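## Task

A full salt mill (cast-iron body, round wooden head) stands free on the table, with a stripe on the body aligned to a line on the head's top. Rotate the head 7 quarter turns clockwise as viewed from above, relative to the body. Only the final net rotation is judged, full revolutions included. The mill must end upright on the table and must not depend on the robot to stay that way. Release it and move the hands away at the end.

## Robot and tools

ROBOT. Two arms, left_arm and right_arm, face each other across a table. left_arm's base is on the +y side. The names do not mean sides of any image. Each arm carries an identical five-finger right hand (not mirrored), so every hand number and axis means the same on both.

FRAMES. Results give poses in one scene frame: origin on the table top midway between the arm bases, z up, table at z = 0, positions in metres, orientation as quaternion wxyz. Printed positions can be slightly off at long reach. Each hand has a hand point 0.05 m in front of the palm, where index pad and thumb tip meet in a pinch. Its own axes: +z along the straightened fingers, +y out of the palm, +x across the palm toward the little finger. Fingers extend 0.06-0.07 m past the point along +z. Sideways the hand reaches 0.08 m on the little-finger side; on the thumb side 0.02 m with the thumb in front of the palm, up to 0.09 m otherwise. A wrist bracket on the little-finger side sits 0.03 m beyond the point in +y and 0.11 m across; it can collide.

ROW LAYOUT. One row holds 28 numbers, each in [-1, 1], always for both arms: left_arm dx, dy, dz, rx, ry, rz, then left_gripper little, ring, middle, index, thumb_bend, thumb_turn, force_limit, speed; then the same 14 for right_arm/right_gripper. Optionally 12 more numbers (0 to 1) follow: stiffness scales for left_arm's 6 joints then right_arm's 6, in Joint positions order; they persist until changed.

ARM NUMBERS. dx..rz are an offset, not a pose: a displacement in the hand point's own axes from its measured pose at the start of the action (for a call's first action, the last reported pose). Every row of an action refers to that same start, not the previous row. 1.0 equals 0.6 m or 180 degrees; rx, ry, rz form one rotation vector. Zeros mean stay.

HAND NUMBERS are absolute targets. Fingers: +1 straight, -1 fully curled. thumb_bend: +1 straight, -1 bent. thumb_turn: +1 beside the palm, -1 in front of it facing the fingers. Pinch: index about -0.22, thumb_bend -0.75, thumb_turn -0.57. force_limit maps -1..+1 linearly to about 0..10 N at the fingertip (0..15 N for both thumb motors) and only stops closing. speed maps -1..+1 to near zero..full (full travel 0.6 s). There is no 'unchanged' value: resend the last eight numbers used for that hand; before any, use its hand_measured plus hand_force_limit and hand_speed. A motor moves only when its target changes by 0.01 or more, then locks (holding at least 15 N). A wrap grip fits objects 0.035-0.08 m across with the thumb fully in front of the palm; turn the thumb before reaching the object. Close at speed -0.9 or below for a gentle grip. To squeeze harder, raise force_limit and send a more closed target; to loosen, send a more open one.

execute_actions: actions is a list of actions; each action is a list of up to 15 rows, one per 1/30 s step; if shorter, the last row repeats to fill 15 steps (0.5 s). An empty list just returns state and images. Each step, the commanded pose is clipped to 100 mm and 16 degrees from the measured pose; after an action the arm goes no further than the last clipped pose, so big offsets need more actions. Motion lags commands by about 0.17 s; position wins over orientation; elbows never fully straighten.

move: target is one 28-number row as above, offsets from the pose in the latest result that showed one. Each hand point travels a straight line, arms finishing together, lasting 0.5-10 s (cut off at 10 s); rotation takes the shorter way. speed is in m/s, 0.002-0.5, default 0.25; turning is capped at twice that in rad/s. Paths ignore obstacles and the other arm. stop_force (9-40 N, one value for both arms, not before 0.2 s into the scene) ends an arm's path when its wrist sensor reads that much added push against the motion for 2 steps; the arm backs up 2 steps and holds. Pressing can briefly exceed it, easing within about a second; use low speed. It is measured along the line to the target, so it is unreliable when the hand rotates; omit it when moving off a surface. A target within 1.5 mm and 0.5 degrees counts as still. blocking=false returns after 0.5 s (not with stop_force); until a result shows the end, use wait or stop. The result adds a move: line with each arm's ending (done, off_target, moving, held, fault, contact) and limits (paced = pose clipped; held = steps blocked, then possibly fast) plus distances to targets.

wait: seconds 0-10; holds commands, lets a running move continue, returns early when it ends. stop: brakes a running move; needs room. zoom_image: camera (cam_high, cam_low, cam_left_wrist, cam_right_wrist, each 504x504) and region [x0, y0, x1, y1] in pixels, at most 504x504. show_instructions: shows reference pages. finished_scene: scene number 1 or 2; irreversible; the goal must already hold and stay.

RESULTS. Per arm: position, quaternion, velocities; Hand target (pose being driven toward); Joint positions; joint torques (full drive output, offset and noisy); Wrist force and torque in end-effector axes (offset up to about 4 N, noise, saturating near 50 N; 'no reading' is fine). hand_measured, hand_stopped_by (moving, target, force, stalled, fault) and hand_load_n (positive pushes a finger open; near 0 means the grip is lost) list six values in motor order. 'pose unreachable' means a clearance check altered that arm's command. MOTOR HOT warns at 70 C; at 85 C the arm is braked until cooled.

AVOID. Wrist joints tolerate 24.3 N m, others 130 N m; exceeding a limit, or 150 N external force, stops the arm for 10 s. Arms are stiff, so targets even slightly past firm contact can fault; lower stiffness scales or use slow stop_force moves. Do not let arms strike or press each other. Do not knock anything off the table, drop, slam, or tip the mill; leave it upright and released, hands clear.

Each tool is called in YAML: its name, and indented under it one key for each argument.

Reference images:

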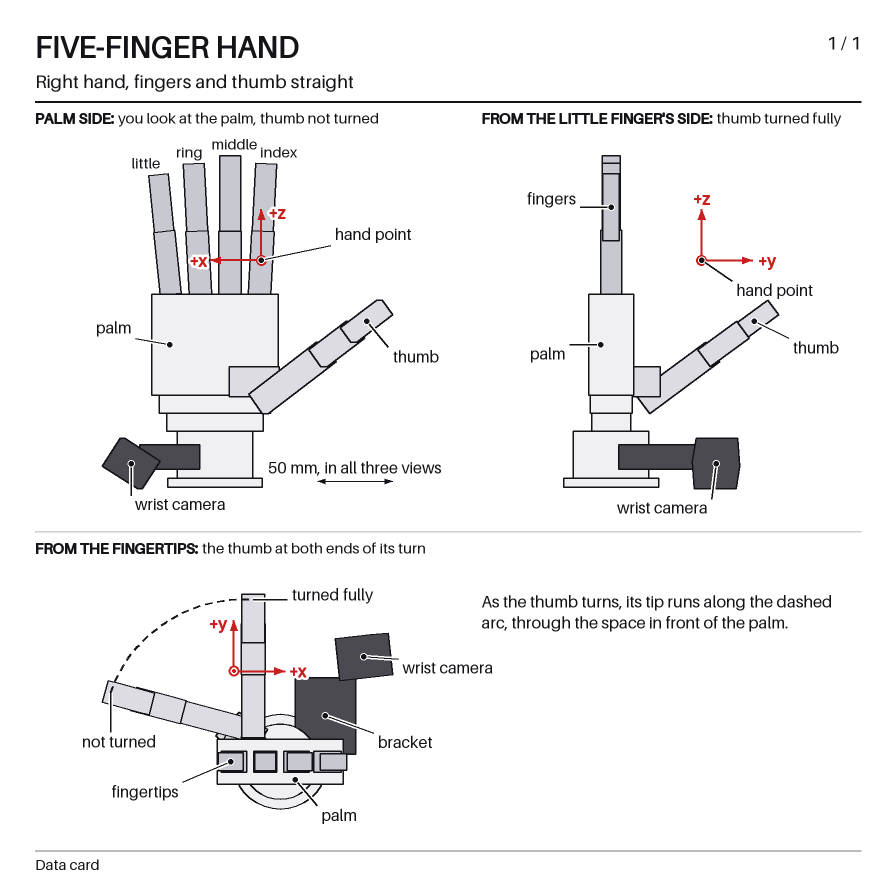

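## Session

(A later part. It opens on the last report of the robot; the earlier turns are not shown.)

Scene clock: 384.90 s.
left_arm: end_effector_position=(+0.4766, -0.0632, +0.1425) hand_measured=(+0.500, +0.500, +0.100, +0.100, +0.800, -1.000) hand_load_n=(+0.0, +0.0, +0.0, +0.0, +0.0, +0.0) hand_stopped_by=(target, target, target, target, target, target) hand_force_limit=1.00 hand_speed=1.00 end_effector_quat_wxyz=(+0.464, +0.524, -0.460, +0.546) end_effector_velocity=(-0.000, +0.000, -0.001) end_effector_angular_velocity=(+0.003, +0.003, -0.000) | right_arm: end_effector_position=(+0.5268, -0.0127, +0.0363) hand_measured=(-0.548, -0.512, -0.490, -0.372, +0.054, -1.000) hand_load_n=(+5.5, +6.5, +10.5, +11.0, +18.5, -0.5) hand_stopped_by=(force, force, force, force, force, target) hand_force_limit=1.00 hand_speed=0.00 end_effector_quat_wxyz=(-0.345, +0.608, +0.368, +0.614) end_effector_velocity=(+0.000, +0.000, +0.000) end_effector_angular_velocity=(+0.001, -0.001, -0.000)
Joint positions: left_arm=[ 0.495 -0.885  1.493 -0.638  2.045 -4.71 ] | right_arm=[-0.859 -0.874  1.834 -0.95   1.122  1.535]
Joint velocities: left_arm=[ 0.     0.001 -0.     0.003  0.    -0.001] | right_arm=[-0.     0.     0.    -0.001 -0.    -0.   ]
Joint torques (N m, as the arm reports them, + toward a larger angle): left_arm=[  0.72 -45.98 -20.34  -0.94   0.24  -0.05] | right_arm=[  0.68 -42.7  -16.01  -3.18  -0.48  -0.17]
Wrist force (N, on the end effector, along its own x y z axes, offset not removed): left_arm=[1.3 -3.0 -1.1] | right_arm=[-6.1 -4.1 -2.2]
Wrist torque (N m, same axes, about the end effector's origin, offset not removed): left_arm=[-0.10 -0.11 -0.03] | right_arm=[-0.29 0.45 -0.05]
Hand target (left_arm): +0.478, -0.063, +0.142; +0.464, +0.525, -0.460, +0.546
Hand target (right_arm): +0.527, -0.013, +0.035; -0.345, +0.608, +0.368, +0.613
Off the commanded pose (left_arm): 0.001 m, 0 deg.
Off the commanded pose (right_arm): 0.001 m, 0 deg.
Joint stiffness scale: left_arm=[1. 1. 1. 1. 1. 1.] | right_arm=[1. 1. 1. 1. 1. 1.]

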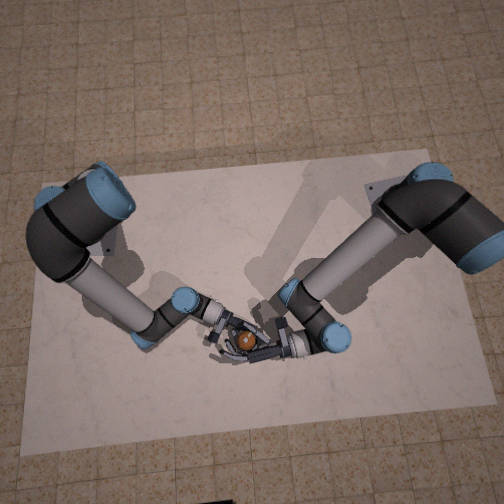

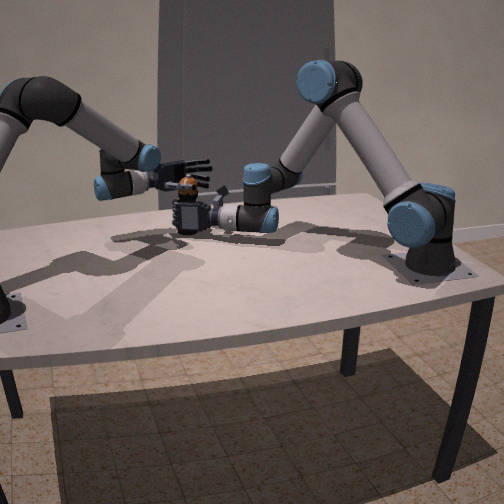

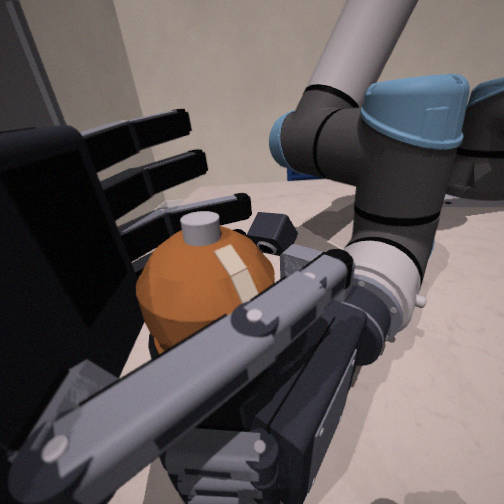

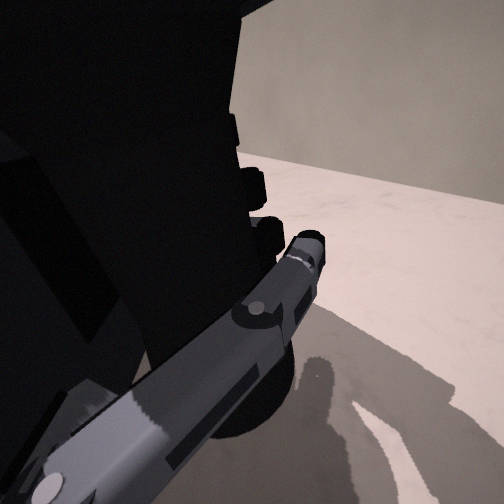

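move:
  target: [0,-0.01,0,0,0,0,1,1,1,1,1,-1,1,1,-0.003,0,0,0,0,0,1,1,1,1,1,-1,1,-0.4]

move:
  target: [-0.03,-0.04,-0.22,0.05,0,0,1,1,1,1,1,-1,1,1,0,-0.04,-0.2,0,0,0,1,1,1,1,1,-1,1,-0.4]
  speed: 0.15

zoom_image:
  camera: "cam_high"
  region: [220,315,280,365]

zoom_image:
  camera: "cam_left_wrist"
  region: [130,130,350,350]

Scene clock: 394.97 s.
left_arm: end_effector_position=(+0.4820, -0.0618, +0.1429) hand_measured=(+1.000, +1.000, +1.000, +1.000, +1.000, -1.000) hand_load_n=(+0.0, +0.0, +0.0, +0.0, +0.0, +0.0) hand_stopped_by=(target, target, target, target, target, target) hand_force_limit=1.00 hand_speed=1.00 end_effector_quat_wxyz=(+0.464, +0.525, -0.460, +0.546) end_effector_velocity=(-0.000, +0.000, +0.000) end_effector_angular_velocity=(+0.000, +0.001, -0.000) | right_arm: end_effector_position=(+0.5269, -0.0126, +0.0357) hand_measured=(+1.000, +1.000, +1.000, +1.000, +1.000, -1.000) hand_load_n=(+0.0, +0.0, +0.0, +0.0, +0.0, +0.0) hand_stopped_by=(target, target, target, target, target, target) hand_force_limit=1.00 hand_speed=-0.40 end_effector_quat_wxyz=(-0.345, +0.607, +0.368, +0.614) end_effector_velocity=(+0.000, -0.000, -0.000) end_effector_angular_velocity=(-0.000, +0.000, -0.000)
Joint positions: left_arm=[ 0.503 -0.879  1.482 -0.632  2.053 -4.71 ] | right_arm=[-0.859 -0.872  1.834 -0.953  1.122  1.535]
Joint velocities: left_arm=[-0.    -0.001  0.     0.001  0.    -0.001] | right_arm=[-0.  0. -0.  0.  0. -0.]
Joint torques (N m, as the arm reports them, + toward a larger angle): left_arm=[  0.16 -44.99 -19.76  -1.04   0.47  -0.32] | right_arm=[  0.64 -39.06 -13.62  -1.96  -0.35   0.12]
Wrist force (N, on the end effector, along its own x y z axes, offset not removed): left_arm=[2.5 -5.5 -0.2] | right_arm=[0.7 -2.8 -1.1]
Wrist torque (N m, same axes, about the end effector's origin, offset not removed): left_arm=[-0.59 -0.26 -0.04] | right_arm=[-0.28 -0.24 0.08]
Hand target (left_arm): +0.483, -0.062, +0.143; +0.464, +0.524, -0.460, +0.546
Hand target (right_arm): +0.527, -0.013, +0.034; -0.345, +0.608, +0.368, +0.614
Off the commanded pose (left_arm): 0.001 m, 0 deg.
Off the commanded pose (right_arm): 0.001 m, 0 deg.
Joint stiffness scale: left_arm=[1. 1. 1. 1. 1. 1.] | right_arm=[1. 1. 1. 1. 1. 1.]
move: done

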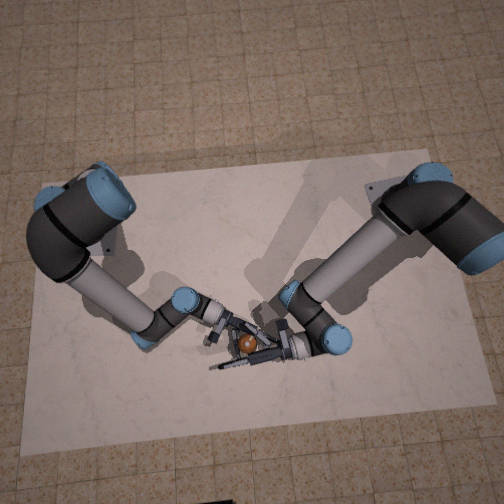

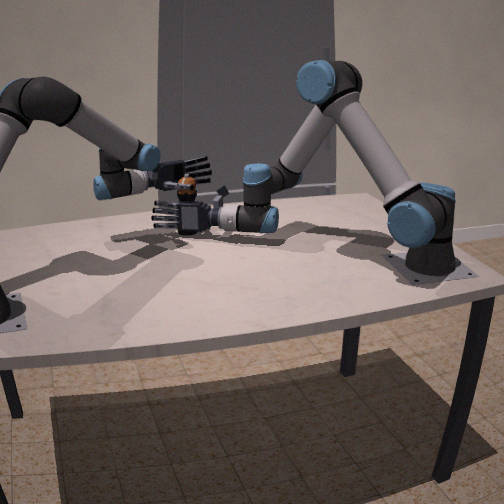

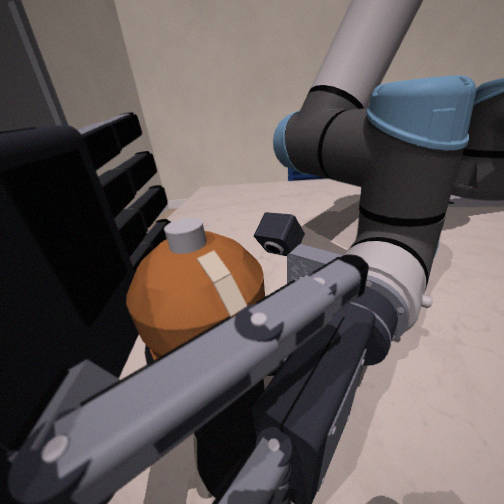

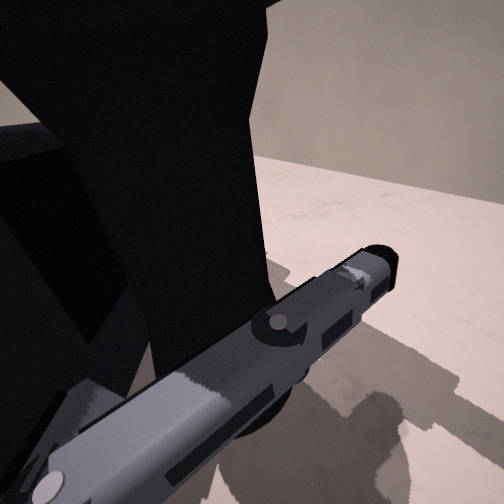

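Scene clock: 396.40 s.
left_arm: end_effector_position=(+0.4868, +0.0702, +0.1215) hand_measured=(+1.000, +1.000, +1.000, +1.000, +1.000, -1.000) hand_load_n=(+0.0, +0.0, +0.0, +0.0, +0.0, +0.0) hand_stopped_by=(target, target, target, target, target, target) hand_force_limit=1.00 hand_speed=1.00 end_effector_quat_wxyz=(+0.422, +0.559, -0.417, +0.580) end_effector_velocity=(-0.001, +0.000, +0.001) end_effector_angular_velocity=(-0.005, -0.004, +0.001) | right_arm: end_effector_position=(+0.4480, -0.1035, +0.0361) hand_measured=(+1.000, +1.000, +1.000, +1.000, +1.000, -1.000) hand_load_n=(+0.0, +0.0, +0.0, +0.0, +0.0, +0.0) hand_stopped_by=(target, target, target, target, target, target) hand_force_limit=1.00 hand_speed=-0.40 end_effector_quat_wxyz=(-0.345, +0.607, +0.368, +0.614) end_effector_velocity=(-0.001, -0.001, +0.002) end_effector_angular_velocity=(+0.004, -0.006, +0.004)
Joint positions: left_arm=[ 0.607 -1.046  1.858 -0.843  2.002 -4.713] | right_arm=[-0.938 -1.032  2.201 -1.161  1.042  1.534]
Joint velocities: left_arm=[-0.001 -0.001  0.005 -0.01  -0.001  0.   ] | right_arm=[-0.003 -0.003  0.007 -0.012 -0.008 -0.   ]
Joint torques (N m, as the arm reports them, + toward a larger angle): left_arm=[  1.2  -40.13 -12.22  -1.88  -0.57  -0.13] | right_arm=[ -1.57 -32.93  -5.61  -1.95  -0.68   0.18]
Wrist force (N, on the end effector, along its own x y z axes, offset not removed): left_arm=[0.9 1.0 2.3] | right_arm=[1.1 -1.6 -0.3]
Wrist torque (N m, same axes, about the end effector's origin, offset not removed): left_arm=[0.01 -0.37 0.08] | right_arm=[-0.04 -0.22 0.18]
Hand target (left_arm): +0.487, +0.072, +0.122; +0.421, +0.559, -0.416, +0.581
Hand target (right_arm): +0.447, -0.105, +0.036; -0.345, +0.607, +0.367, +0.614
Off the commanded pose (left_arm): 0.002 m, 0 deg.
Off the commanded pose (right_arm): 0.002 m, 0 deg.
Joint stiffness scale: left_arm=[1. 1. 1. 1. 1. 1.] | right_arm=[1. 1. 1. 1. 1. 1.]
move: done

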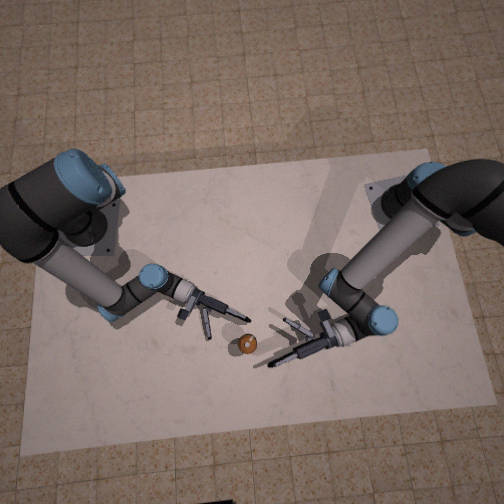

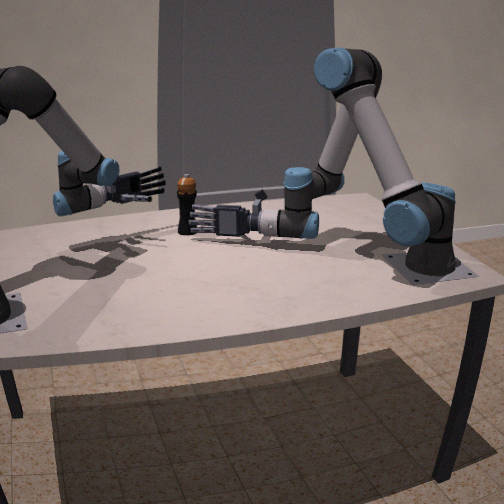

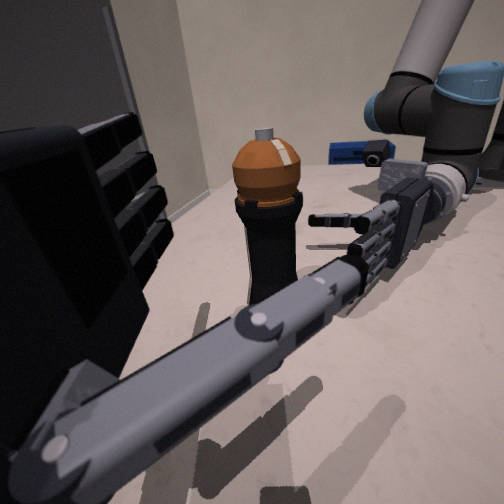

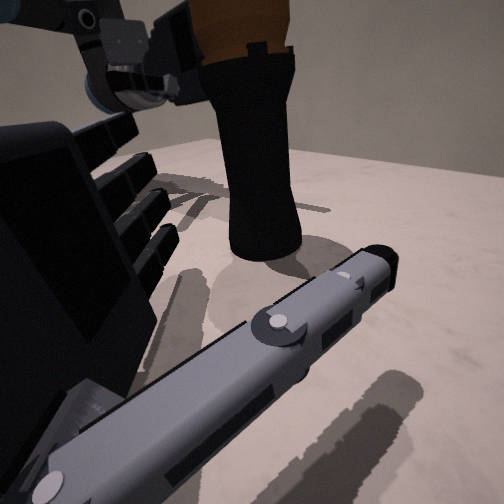

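Region (220, 315, 280, 365) of cam_high's 504x504 image, scaled by 8.400, with more detail than that image has.

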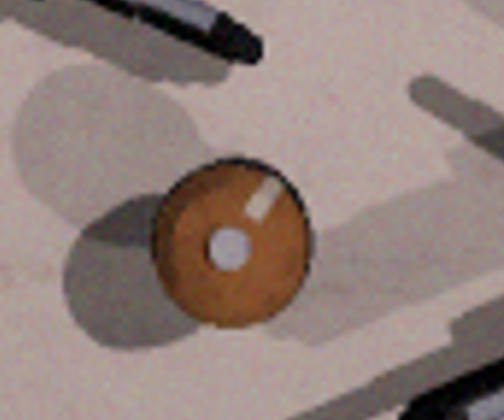

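Region (130, 130, 350, 350) of cam_left_wrist's 504x504 image, scaled by 2.291, with more detail than that image has.

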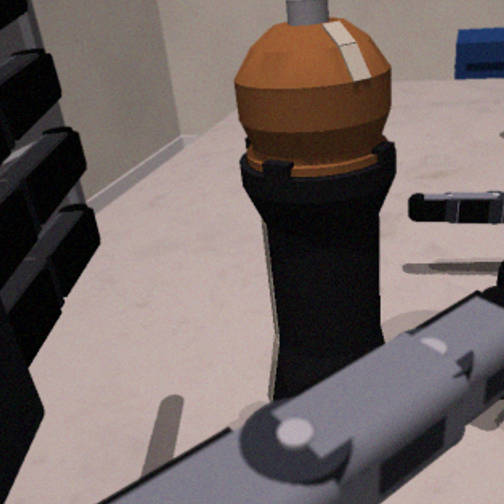

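move:
  target: [0.032,0.12,0.022,0.1,-0.01,-0.003,1,1,1,1,1,-1,1,1,0,0.035,0.195,0,0,0,1,1,1,1,1,-1,1,-0.4]
  speed: 0.1

execute_actions:
  actions:
    - [[0,0,0,0,0,0,1,1,1,1,1,-1,1,1,0,0,0,0,0,0,-1,-1,-1,-1,-1,-1,1,-0.2]]
    - [[0,0,0,0,0,0,1,1,1,1,1,-1,1,1,0,0,0,0,0,0,-1,-1,-1,-1,-1,-1,1,-0.2]]
    - [[0,0,0,0,0,0,1,1,1,1,1,-1,1,1,0,0,0,0,0,0,-0.9,-0.9,-0.9,-0.9,-0.9,-1,1,-0.2]]
    - [[0,0,0,0,0,0,1,1,1,1,1,-1,1,1,0,0,0,0,0,0,-1,-1,-1,-1,-1,-1,1,-0.2]]
    - [[0,0,0,0,0,0,1,1,1,1,1,-1,1,1,0,0,0,0,0,0,-0.9,-0.9,-0.9,-0.9,-0.9,-1,1,-0.2]]

zoom_image:
  camera: "cam_left_wrist"
  region: [130,130,350,350]

move:
  target: [0,-0.005,0.19,0,0,0,1,1,1,1,1,-1,1,1,0,0,0,0,0,0,-1,-1,-1,-1,-1,-1,1,-0.2]
  speed: 0.08

Scene clock: 422.27 s.
left_arm: end_effector_position=(+0.4224, +0.0358, +0.1405) hand_measured=(+1.000, +1.000, +1.000, +1.000, +1.000, -1.000) hand_load_n=(+0.0, +0.0, +0.0, +0.0, +0.0, +0.0) hand_stopped_by=(target, target, target, target, target, target) hand_force_limit=1.00 hand_speed=1.00 end_effector_quat_wxyz=(+0.326, +0.628, -0.325, +0.628) end_effector_velocity=(+0.003, +0.001, +0.000) end_effector_angular_velocity=(+0.001, +0.001, +0.018) | right_arm: end_effector_position=(+0.5233, -0.0139, +0.0356) hand_measured=(+1.000, +1.000, +1.000, +1.000, +1.000, -1.000) hand_load_n=(+0.0, +0.0, +0.0, +0.0, +0.0, +0.0) hand_stopped_by=(target, target, target, target, target, target) hand_force_limit=1.00 hand_speed=-0.40 end_effector_quat_wxyz=(-0.345, +0.607, +0.368, +0.614) end_effector_velocity=(+0.001, +0.001, -0.001) end_effector_angular_velocity=(-0.002, +0.003, -0.001)
Joint positions: left_arm=[ 0.274 -1.221  2.056 -0.834  1.357 -4.714] | right_arm=[-0.857 -0.877  1.844 -0.958  1.124  1.534]
Joint velocities: left_arm=[-0.003 -0.001  0.001  0.002 -0.021 -0.001] | right_arm=[ 0.001  0.002 -0.004  0.006  0.002 -0.   ]
Joint torques (N m, as the arm reports them, + toward a larger angle): left_arm=[  0.33 -33.11 -12.24  -1.02  -0.71  -0.32] | right_arm=[  2.34 -38.3  -16.99  -1.22   0.18   0.3 ]
Wrist force (N, on the end effector, along its own x y z axes, offset not removed): left_arm=[8.9 3.4 -1.8] | right_arm=[2.6 -2.4 0.1]
Wrist torque (N m, same axes, about the end effector's origin, offset not removed): left_arm=[0.71 -1.49 0.68] | right_arm=[-0.25 -0.71 -0.04]
Hand target (left_arm): +0.421, +0.037, +0.140; +0.325, +0.629, -0.325, +0.627
Hand target (right_arm): +0.524, -0.012, +0.036; -0.345, +0.607, +0.368, +0.614
Off the commanded pose (left_arm): 0.001 m, 0 deg.
Off the commanded pose (right_arm): 0.002 m, 0 deg.
Joint stiffness scale: left_arm=[1. 1. 1. 1. 1. 1.] | right_arm=[1. 1. 1. 1. 1. 1.]
move: done

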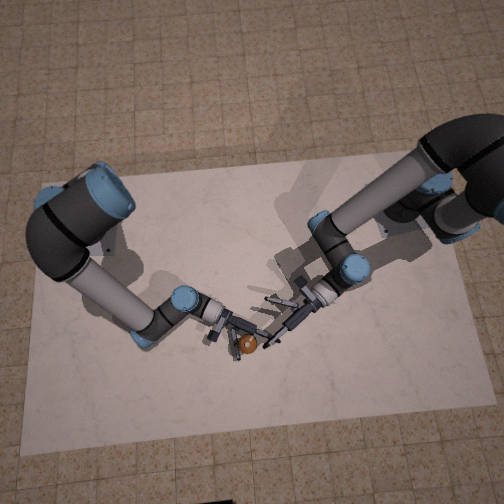

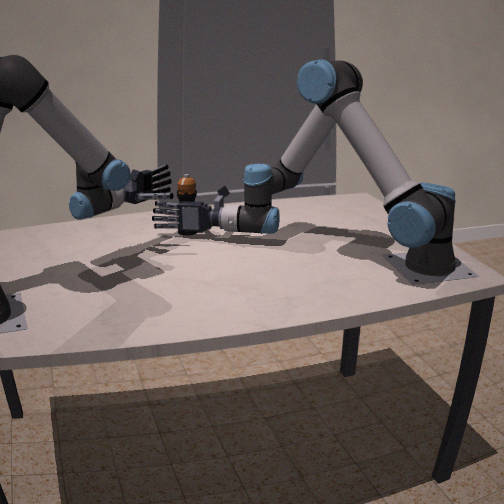

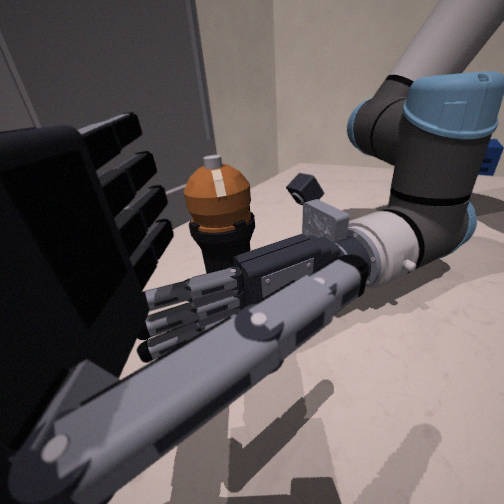

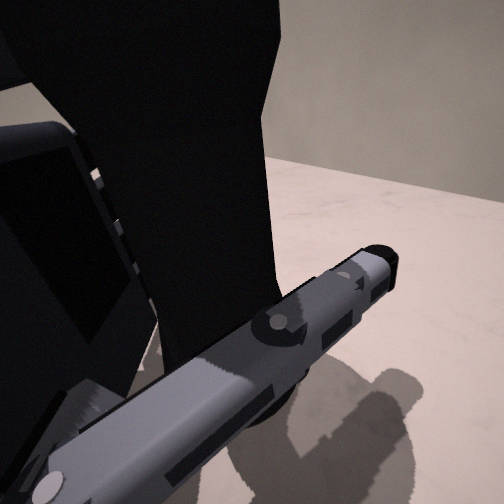

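Scene clock: 424.77 s.
left_arm: end_effector_position=(+0.4225, +0.0358, +0.1405) hand_measured=(+1.000, +1.000, +1.000, +1.000, +1.000, -1.000) hand_load_n=(+0.0, +0.0, +0.0, +0.0, +0.0, +0.0) hand_stopped_by=(target, target, target, target, target, target) hand_force_limit=1.00 hand_speed=1.00 end_effector_quat_wxyz=(+0.325, +0.628, -0.325, +0.628) end_effector_velocity=(+0.000, +0.000, -0.000) end_effector_angular_velocity=(+0.001, -0.000, +0.001) | right_arm: end_effector_position=(+0.5239, -0.0133, +0.0392) hand_measured=(-0.578, -0.528, -0.486, -0.356, +0.062, -1.000) hand_load_n=(+10.0, +10.0, +11.0, +11.0, +15.0, +6.5) hand_stopped_by=(force, force, force, force, force, target) hand_force_limit=1.00 hand_speed=-0.20 end_effector_quat_wxyz=(-0.345, +0.605, +0.367, +0.616) end_effector_velocity=(-0.000, +0.000, -0.000) end_effector_angular_velocity=(-0.000, +0.000, +0.000)
Joint positions: left_arm=[ 0.274 -1.221  2.056 -0.834  1.356 -4.714] | right_arm=[-0.856 -0.881  1.844 -0.96   1.124  1.534]
Joint velocities: left_arm=[ 0. -0. -0.  0. -0.  0.] | right_arm=[ 0.  0.  0. -0. -0. -0.]
Joint torques (N m, as the arm reports them, + toward a larger angle): left_arm=[ -0.39 -30.75 -15.59  -1.46  -0.16  -0.13] | right_arm=[  0.75 -40.67 -14.25  -1.64  -0.32   0.07]
Wrist force (N, on the end effector, along its own x y z axes, offset not removed): left_arm=[5.7 -5.0 3.2] | right_arm=[0.2 -3.6 -1.4]
Wrist torque (N m, same axes, about the end effector's origin, offset not removed): left_arm=[-0.98 -0.92 0.20] | right_arm=[-0.38 0.11 0.26]
Hand target (left_arm): +0.422, +0.036, +0.141; +0.325, +0.628, -0.325, +0.628
Hand target (right_arm): +0.524, -0.013, +0.039; -0.345, +0.605, +0.367, +0.616
Off the commanded pose (left_arm): 0.000 m, 0 deg.
Off the commanded pose (right_arm): 0.000 m, 0 deg.
Joint stiffness scale: left_arm=[1. 1. 1. 1. 1. 1.] | right_arm=[1. 1. 1. 1. 1. 1.]

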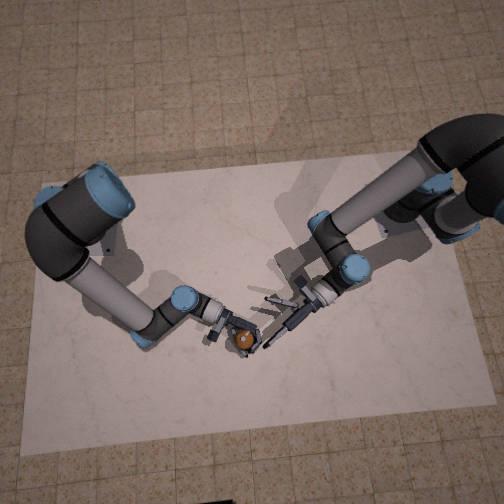

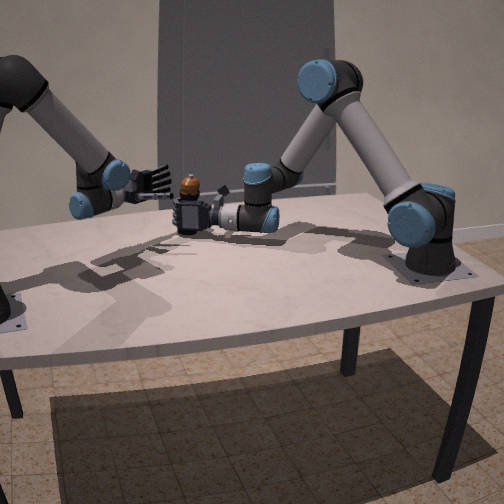

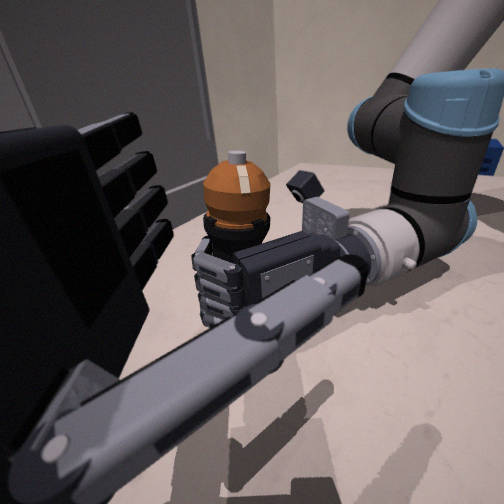

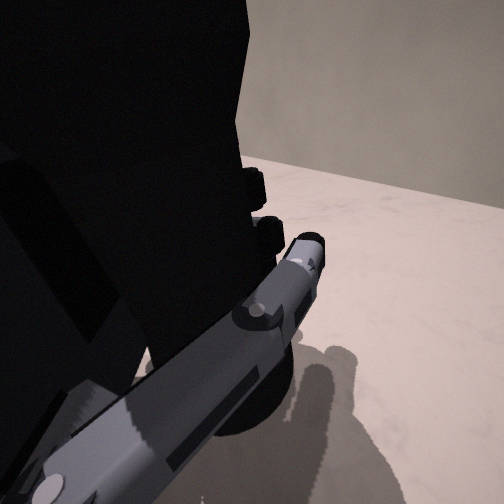

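Region (130, 130, 350, 350) of cam_left_wrist's 504x504 image, scaled by 2.291, with more detail than that image has.

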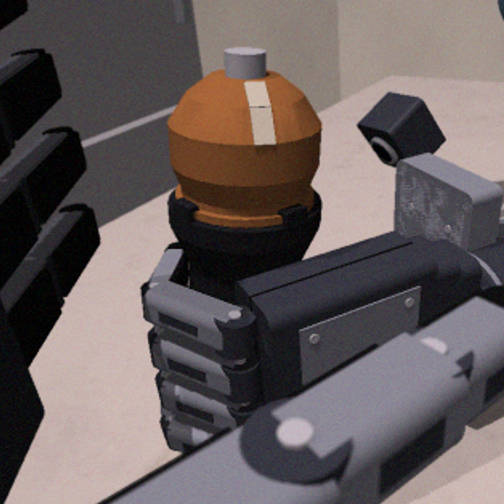

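Scene clock: 426.63 s.
left_arm: end_effector_position=(+0.4892, -0.0550, +0.1407) hand_measured=(+1.000, +1.000, +1.000, +1.000, +1.000, -1.000) hand_load_n=(+0.0, +0.0, +0.0, +0.0, +0.0, +0.0) hand_stopped_by=(target, target, target, target, target, target) hand_force_limit=1.00 hand_speed=1.00 end_effector_quat_wxyz=(+0.326, +0.628, -0.325, +0.628) end_effector_velocity=(+0.001, -0.001, +0.001) end_effector_angular_velocity=(+0.002, +0.000, -0.001) | right_arm: end_effector_position=(+0.5239, -0.0133, +0.0392) hand_measured=(-0.578, -0.528, -0.486, -0.356, +0.062, -1.000) hand_load_n=(+10.0, +10.0, +11.0, +11.0, +15.0, +6.5) hand_stopped_by=(force, force, force, force, force, target) hand_force_limit=1.00 hand_speed=-0.20 end_effector_quat_wxyz=(-0.345, +0.605, +0.367, +0.616) end_effector_velocity=(-0.000, -0.000, -0.000) end_effector_angular_velocity=(-0.000, +0.000, -0.000)
Joint positions: left_arm=[ 0.324 -1.012  1.709 -0.697  1.406 -4.714] | right_arm=[-0.856 -0.881  1.844 -0.96   1.124  1.534]
Joint velocities: left_arm=[ 0.002  0.001 -0.008  0.009  0.003  0.001] | right_arm=[-0.  0.  0.  0.  0. -0.]
Joint torques (N m, as the arm reports them, + toward a larger angle): left_arm=[  2.42 -38.22 -18.19  -1.05   0.01  -0.16] | right_arm=[  0.2  -40.23 -14.41  -1.59  -0.24   0.09]
Wrist force (N, on the end effector, along its own x y z axes, offset not removed): left_arm=[3.0 -1.3 2.8] | right_arm=[0.4 -4.8 1.1]
Wrist torque (N m, same axes, about the end effector's origin, offset not removed): left_arm=[-0.06 -0.51 0.14] | right_arm=[-0.54 0.01 0.33]
Hand target (left_arm): +0.491, -0.056, +0.140; +0.325, +0.628, -0.325, +0.628
Hand target (right_arm): +0.524, -0.013, +0.039; -0.345, +0.605, +0.367, +0.616
Off the commanded pose (left_arm): 0.002 m, 0 deg.
Off the commanded pose (right_arm): 0.000 m, 0 deg.
Joint stiffness scale: left_arm=[1. 1. 1. 1. 1. 1.] | right_arm=[1. 1. 1. 1. 1. 1.]
move: done

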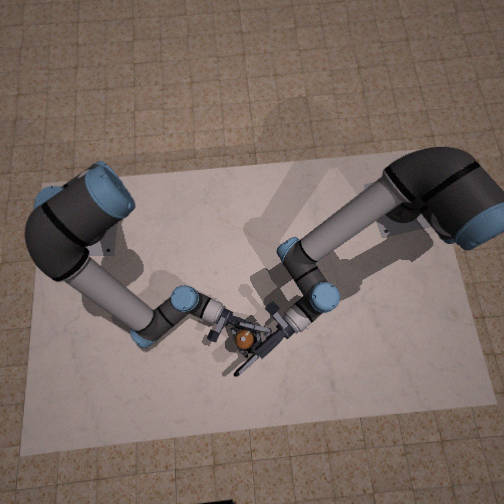

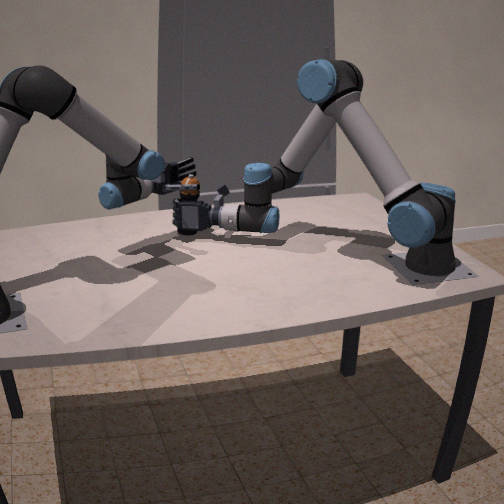

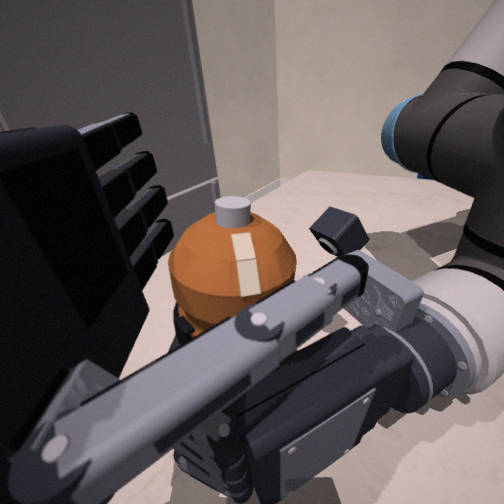

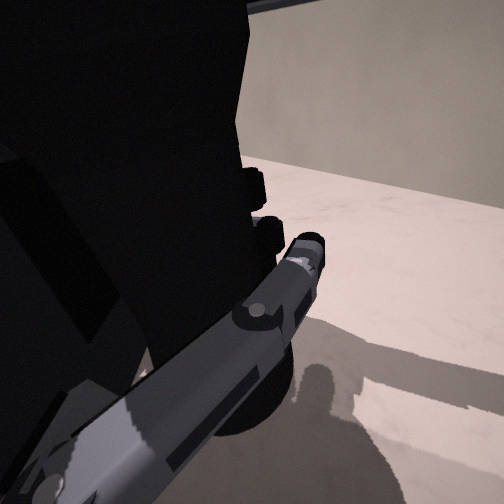

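move:
  target: [0,0.03,0.01,0,0,0,0.5,0.5,0.2,0.2,0.8,-1,1,1,0,0,0,0,0,0,-1,-1,-1,-1,-1,-1,1,-0.2]
  speed: 0.05

execute_actions:
  actions:
    - [[0,0,0,0,0,0,0.5,0.5,-1,-1,-1,-1,1,1,0,0,0,0,0,0,-1,-1,-1,-1,-1,-1,1,-0.2]]
    - [[-0.002,0.008,-0.007,-0.074,0,0,0.5,0.5,-0.9,-0.9,-0.9,-1,1,1,0,0,0,0,0,0,-1,-1,-1,-1,-1,-1,1,-0.2]]
    - [[-0.002,0.008,-0.007,-0.074,0,0,0.5,0.5,-1,-1,-1,-1,1,1,0,0,0,0,0,0,-1,-1,-1,-1,-1,-1,1,-0.2]]
    - [[0,-0.02,0,0,0,0,1,1,1,1,1,-1,1,1,0,0,0,0,0,0,-1,-1,-1,-1,-1,-1,1,-0.2]]

move:
  target: [0,-0.03,-0.22,0.05,0,0,1,1,1,1,1,-1,1,1,0,0,0,0,0,0,-1,-1,-1,-1,-1,-1,1,-0.2]
  speed: 0.15

zoom_image:
  camera: "cam_left_wrist"
  region: [170,110,390,330]

Scene clock: 441.20 s.
left_arm: end_effector_position=(+0.4807, -0.0669, +0.1417) hand_measured=(+0.500, +0.500, +0.200, +0.200, +0.800, -1.000) hand_load_n=(+0.0, +0.0, +0.0, +0.0, +0.0, +0.0) hand_stopped_by=(target, target, target, target, target, target) hand_force_limit=1.00 hand_speed=1.00 end_effector_quat_wxyz=(+0.324, +0.629, -0.323, +0.629) end_effector_velocity=(+0.002, -0.001, +0.001) end_effector_angular_velocity=(-0.000, -0.000, +0.011) | right_arm: end_effector_position=(+0.5239, -0.0133, +0.0394) hand_measured=(-0.578, -0.528, -0.486, -0.356, +0.062, -1.000) hand_load_n=(+8.5, +9.0, +10.5, +11.0, +15.5, +7.0) hand_stopped_by=(force, force, force, force, force, target) hand_force_limit=1.00 hand_speed=-0.20 end_effector_quat_wxyz=(-0.345, +0.605, +0.367, +0.616) end_effector_velocity=(+0.000, -0.000, -0.000) end_effector_angular_velocity=(-0.000, +0.000, -0.000)
Joint positions: left_arm=[ 0.298 -1.007  1.698 -0.692  1.376 -4.714] | right_arm=[-0.856 -0.881  1.844 -0.96   1.124  1.534]
Joint velocities: left_arm=[-0.004  0.    -0.004  0.003 -0.015 -0.   ] | right_arm=[-0.     0.001 -0.    -0.     0.     0.   ]
Joint torques (N m, as the arm reports them, + toward a larger angle): left_arm=[ -4.24 -38.53 -19.1   -1.     0.45  -0.32] | right_arm=[  0.44 -40.35 -13.72  -1.61  -0.32  -0.02]
Wrist force (N, on the end effector, along its own x y z axes, offset not removed): left_arm=[5.9 -4.2 -4.4] | right_arm=[-3.1 -2.2 -4.8]
Wrist torque (N m, same axes, about the end effector's origin, offset not removed): left_arm=[0.40 -0.76 0.40] | right_arm=[0.17 0.69 0.17]
Hand target (left_arm): +0.478, -0.070, +0.141; +0.326, +0.628, -0.325, +0.628
Hand target (right_arm): +0.524, -0.013, +0.039; -0.345, +0.605, +0.367, +0.616
Off the commanded pose (left_arm): 0.004 m, 0 deg.
Off the commanded pose (right_arm): 0.000 m, 0 deg.
Joint stiffness scale: left_arm=[1. 1. 1. 1. 1. 1.] | right_arm=[1. 1. 1. 1. 1. 1.]
move: off_target (left_arm)

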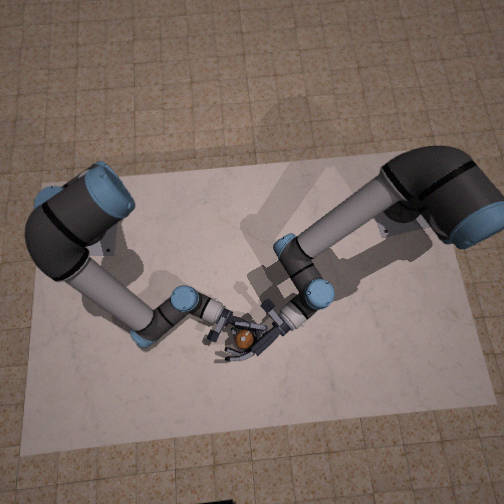

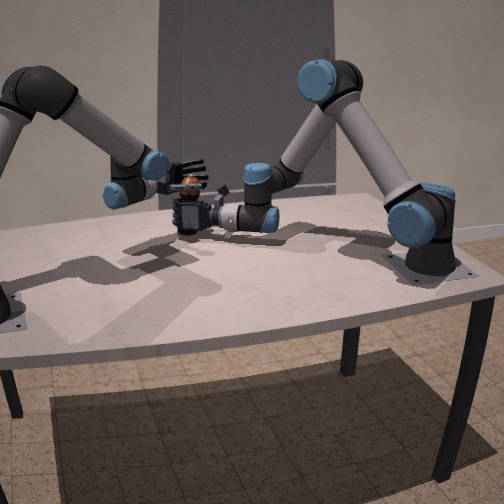

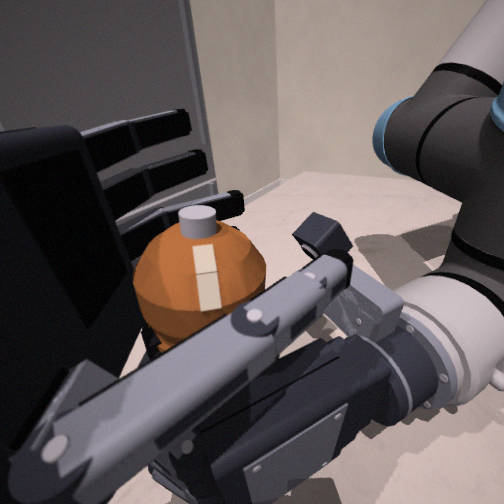

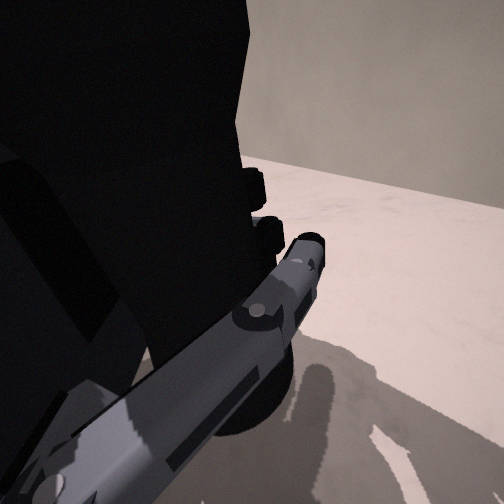

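Scene clock: 443.20 s.
left_arm: end_effector_position=(+0.4792, -0.0641, +0.1445) hand_measured=(+1.000, +1.000, +0.978, +0.992, +1.000, -1.000) hand_load_n=(+0.0, +0.0, +0.0, +0.5, +0.0, +0.0) hand_stopped_by=(target, target, moving, moving, moving, target) hand_force_limit=1.00 hand_speed=1.00 end_effector_quat_wxyz=(+0.453, +0.540, -0.449, +0.550) end_effector_velocity=(+0.001, -0.001, +0.003) end_effector_angular_velocity=(-0.003, -0.002, -0.000) | right_arm: end_effector_position=(+0.5220, -0.0119, +0.0386) hand_measured=(-0.576, -0.528, -0.486, -0.356, +0.064, -1.000) hand_load_n=(+11.5, +10.0, +9.0, +6.0, +16.0, +2.0) hand_stopped_by=(force, force, force, force, force, target) hand_force_limit=1.00 hand_speed=-0.20 end_effector_quat_wxyz=(-0.346, +0.605, +0.368, +0.615) end_effector_velocity=(-0.000, -0.000, -0.000) end_effector_angular_velocity=(-0.000, +0.000, +0.000)
Joint positions: left_arm=[ 0.483 -0.899  1.505 -0.623  1.992 -4.714] | right_arm=[-0.853 -0.88   1.844 -0.959  1.124  1.535]
Joint velocities: left_arm=[-0.    -0.001 -0.005  0.002 -0.    -0.   ] | right_arm=[ 0. -0.  0.  0.  0. -0.]
Joint torques (N m, as the arm reports them, + toward a larger angle): left_arm=[  0.   -43.87 -20.07  -1.28  -0.2   -0.2 ] | right_arm=[  1.04 -39.78 -13.77  -1.54  -0.46  -0.09]
Wrist force (N, on the end effector, along its own x y z axes, offset not removed): left_arm=[0.8 -2.7 1.0] | right_arm=[5.0 -4.7 -3.3]
Wrist torque (N m, same axes, about the end effector's origin, offset not removed): left_arm=[-0.10 -0.25 -0.22] | right_arm=[-0.53 -0.52 0.39]
Hand target (left_arm): +0.480, -0.065, +0.144; +0.453, +0.540, -0.448, +0.550
Hand target (right_arm): +0.522, -0.012, +0.038; -0.346, +0.605, +0.368, +0.615
Off the commanded pose (left_arm): 0.001 m, 0 deg.
Off the commanded pose (right_arm): 0.001 m, 0 deg.
Joint stiffness scale: left_arm=[1. 1. 1. 1. 1. 1.] | right_arm=[1. 1. 1. 1. 1. 1.]

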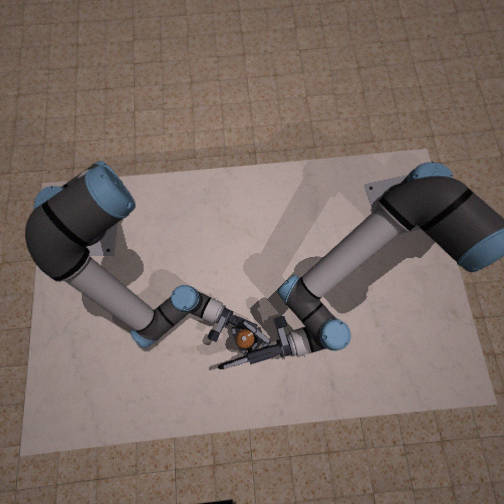

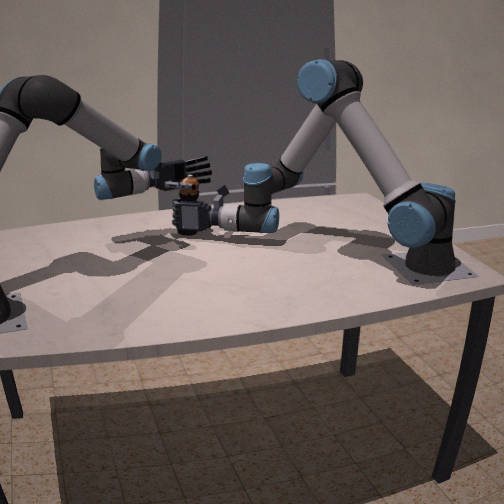

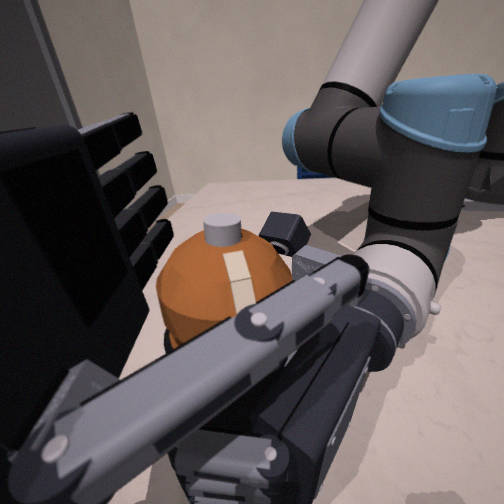

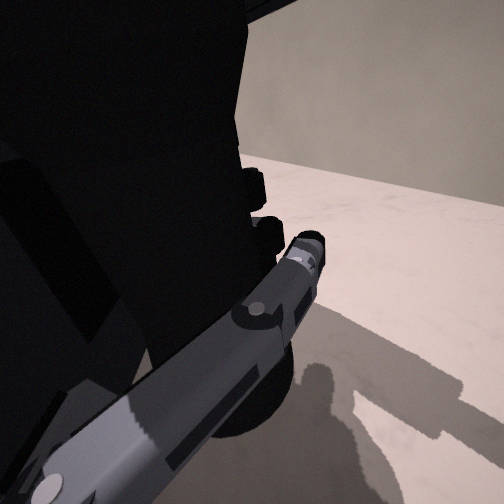

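Scene clock: 444.60 s.
left_arm: end_effector_position=(+0.4722, +0.0673, +0.1423) hand_measured=(+1.000, +1.000, +1.000, +1.000, +1.000, -1.000) hand_load_n=(+0.0, +0.0, +0.0, +0.0, +0.0, +0.0) hand_stopped_by=(target, target, target, target, target, target) hand_force_limit=1.00 hand_speed=1.00 end_effector_quat_wxyz=(+0.410, +0.573, -0.405, +0.583) end_effector_velocity=(+0.000, +0.002, -0.000) end_effector_angular_velocity=(-0.004, -0.002, +0.004) | right_arm: end_effector_position=(+0.5220, -0.0119, +0.0387) hand_measured=(-0.576, -0.528, -0.486, -0.356, +0.064, -1.000) hand_load_n=(+11.0, +9.5, +8.5, +6.0, +16.0, +2.0) hand_stopped_by=(force, force, force, force, force, target) hand_force_limit=1.00 hand_speed=-0.20 end_effector_quat_wxyz=(-0.346, +0.605, +0.368, +0.615) end_effector_velocity=(+0.000, -0.000, -0.000) end_effector_angular_velocity=(-0.000, +0.000, -0.000)
Joint positions: left_arm=[ 0.562 -1.117  1.896 -0.794  1.916 -4.715] | right_arm=[-0.853 -0.88   1.844 -0.959  1.124  1.535]
Joint velocities: left_arm=[ 0.001 -0.001  0.007 -0.011 -0.004 -0.001] | right_arm=[-0. -0.  0. -0. -0. -0.]
Joint torques (N m, as the arm reports them, + toward a larger angle): left_arm=[  1.62 -37.   -12.12  -1.68  -0.55  -0.43] | right_arm=[  1.05 -39.72 -13.85  -1.58  -0.23   0.14]
Wrist force (N, on the end effector, along its own x y z axes, offset not removed): left_arm=[3.0 -2.2 0.8] | right_arm=[4.4 -4.7 -3.4]
Wrist torque (N m, same axes, about the end effector's origin, offset not removed): left_arm=[-0.32 -0.73 -0.01] | right_arm=[-0.33 -0.54 0.35]
Hand target (left_arm): +0.472, +0.069, +0.143; +0.409, +0.574, -0.404, +0.583
Hand target (right_arm): +0.522, -0.012, +0.039; -0.346, +0.605, +0.368, +0.615
Off the commanded pose (left_arm): 0.002 m, 0 deg.
Off the commanded pose (right_arm): 0.000 m, 0 deg.
Joint stiffness scale: left_arm=[1. 1. 1. 1. 1. 1.] | right_arm=[1. 1. 1. 1. 1. 1.]
move: done

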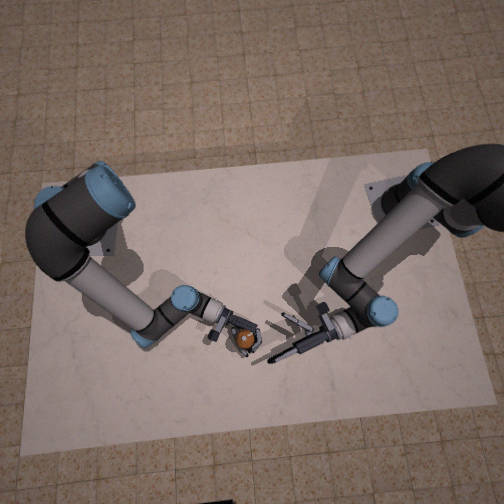

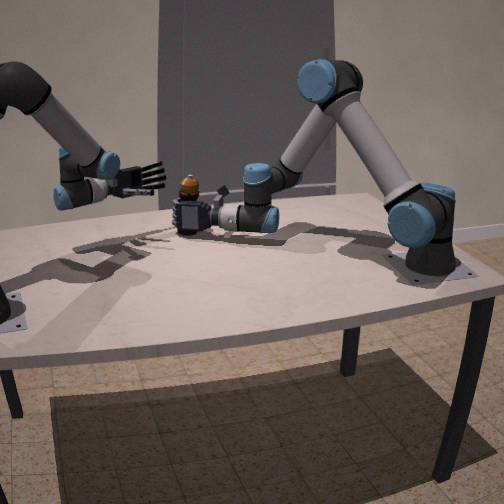

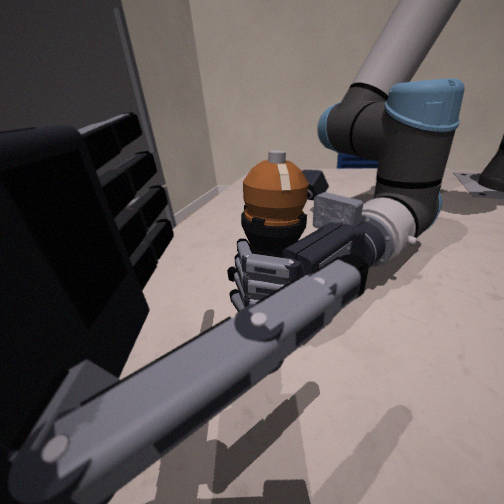

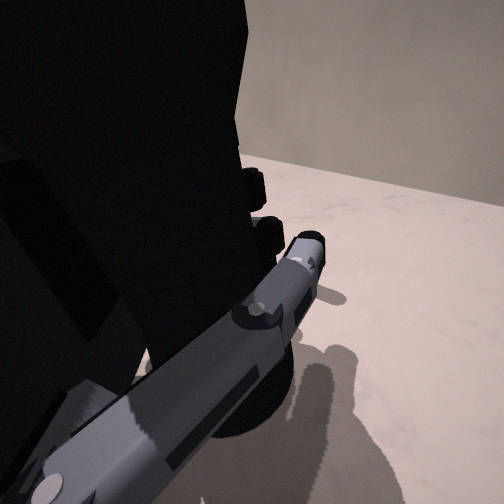

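Region (170, 110, 390, 330) of cam_left_wrist's 504x504 image, scaled by 2.291, with more detail than that image has.

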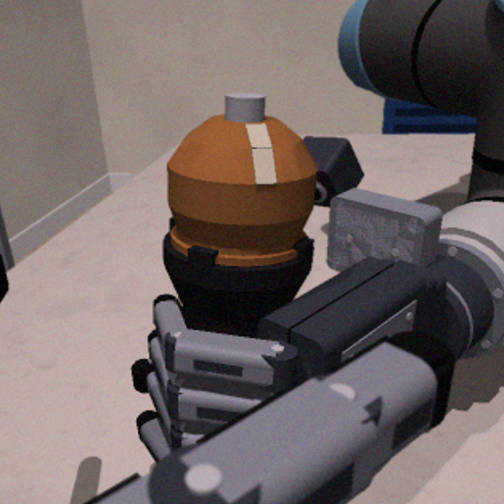

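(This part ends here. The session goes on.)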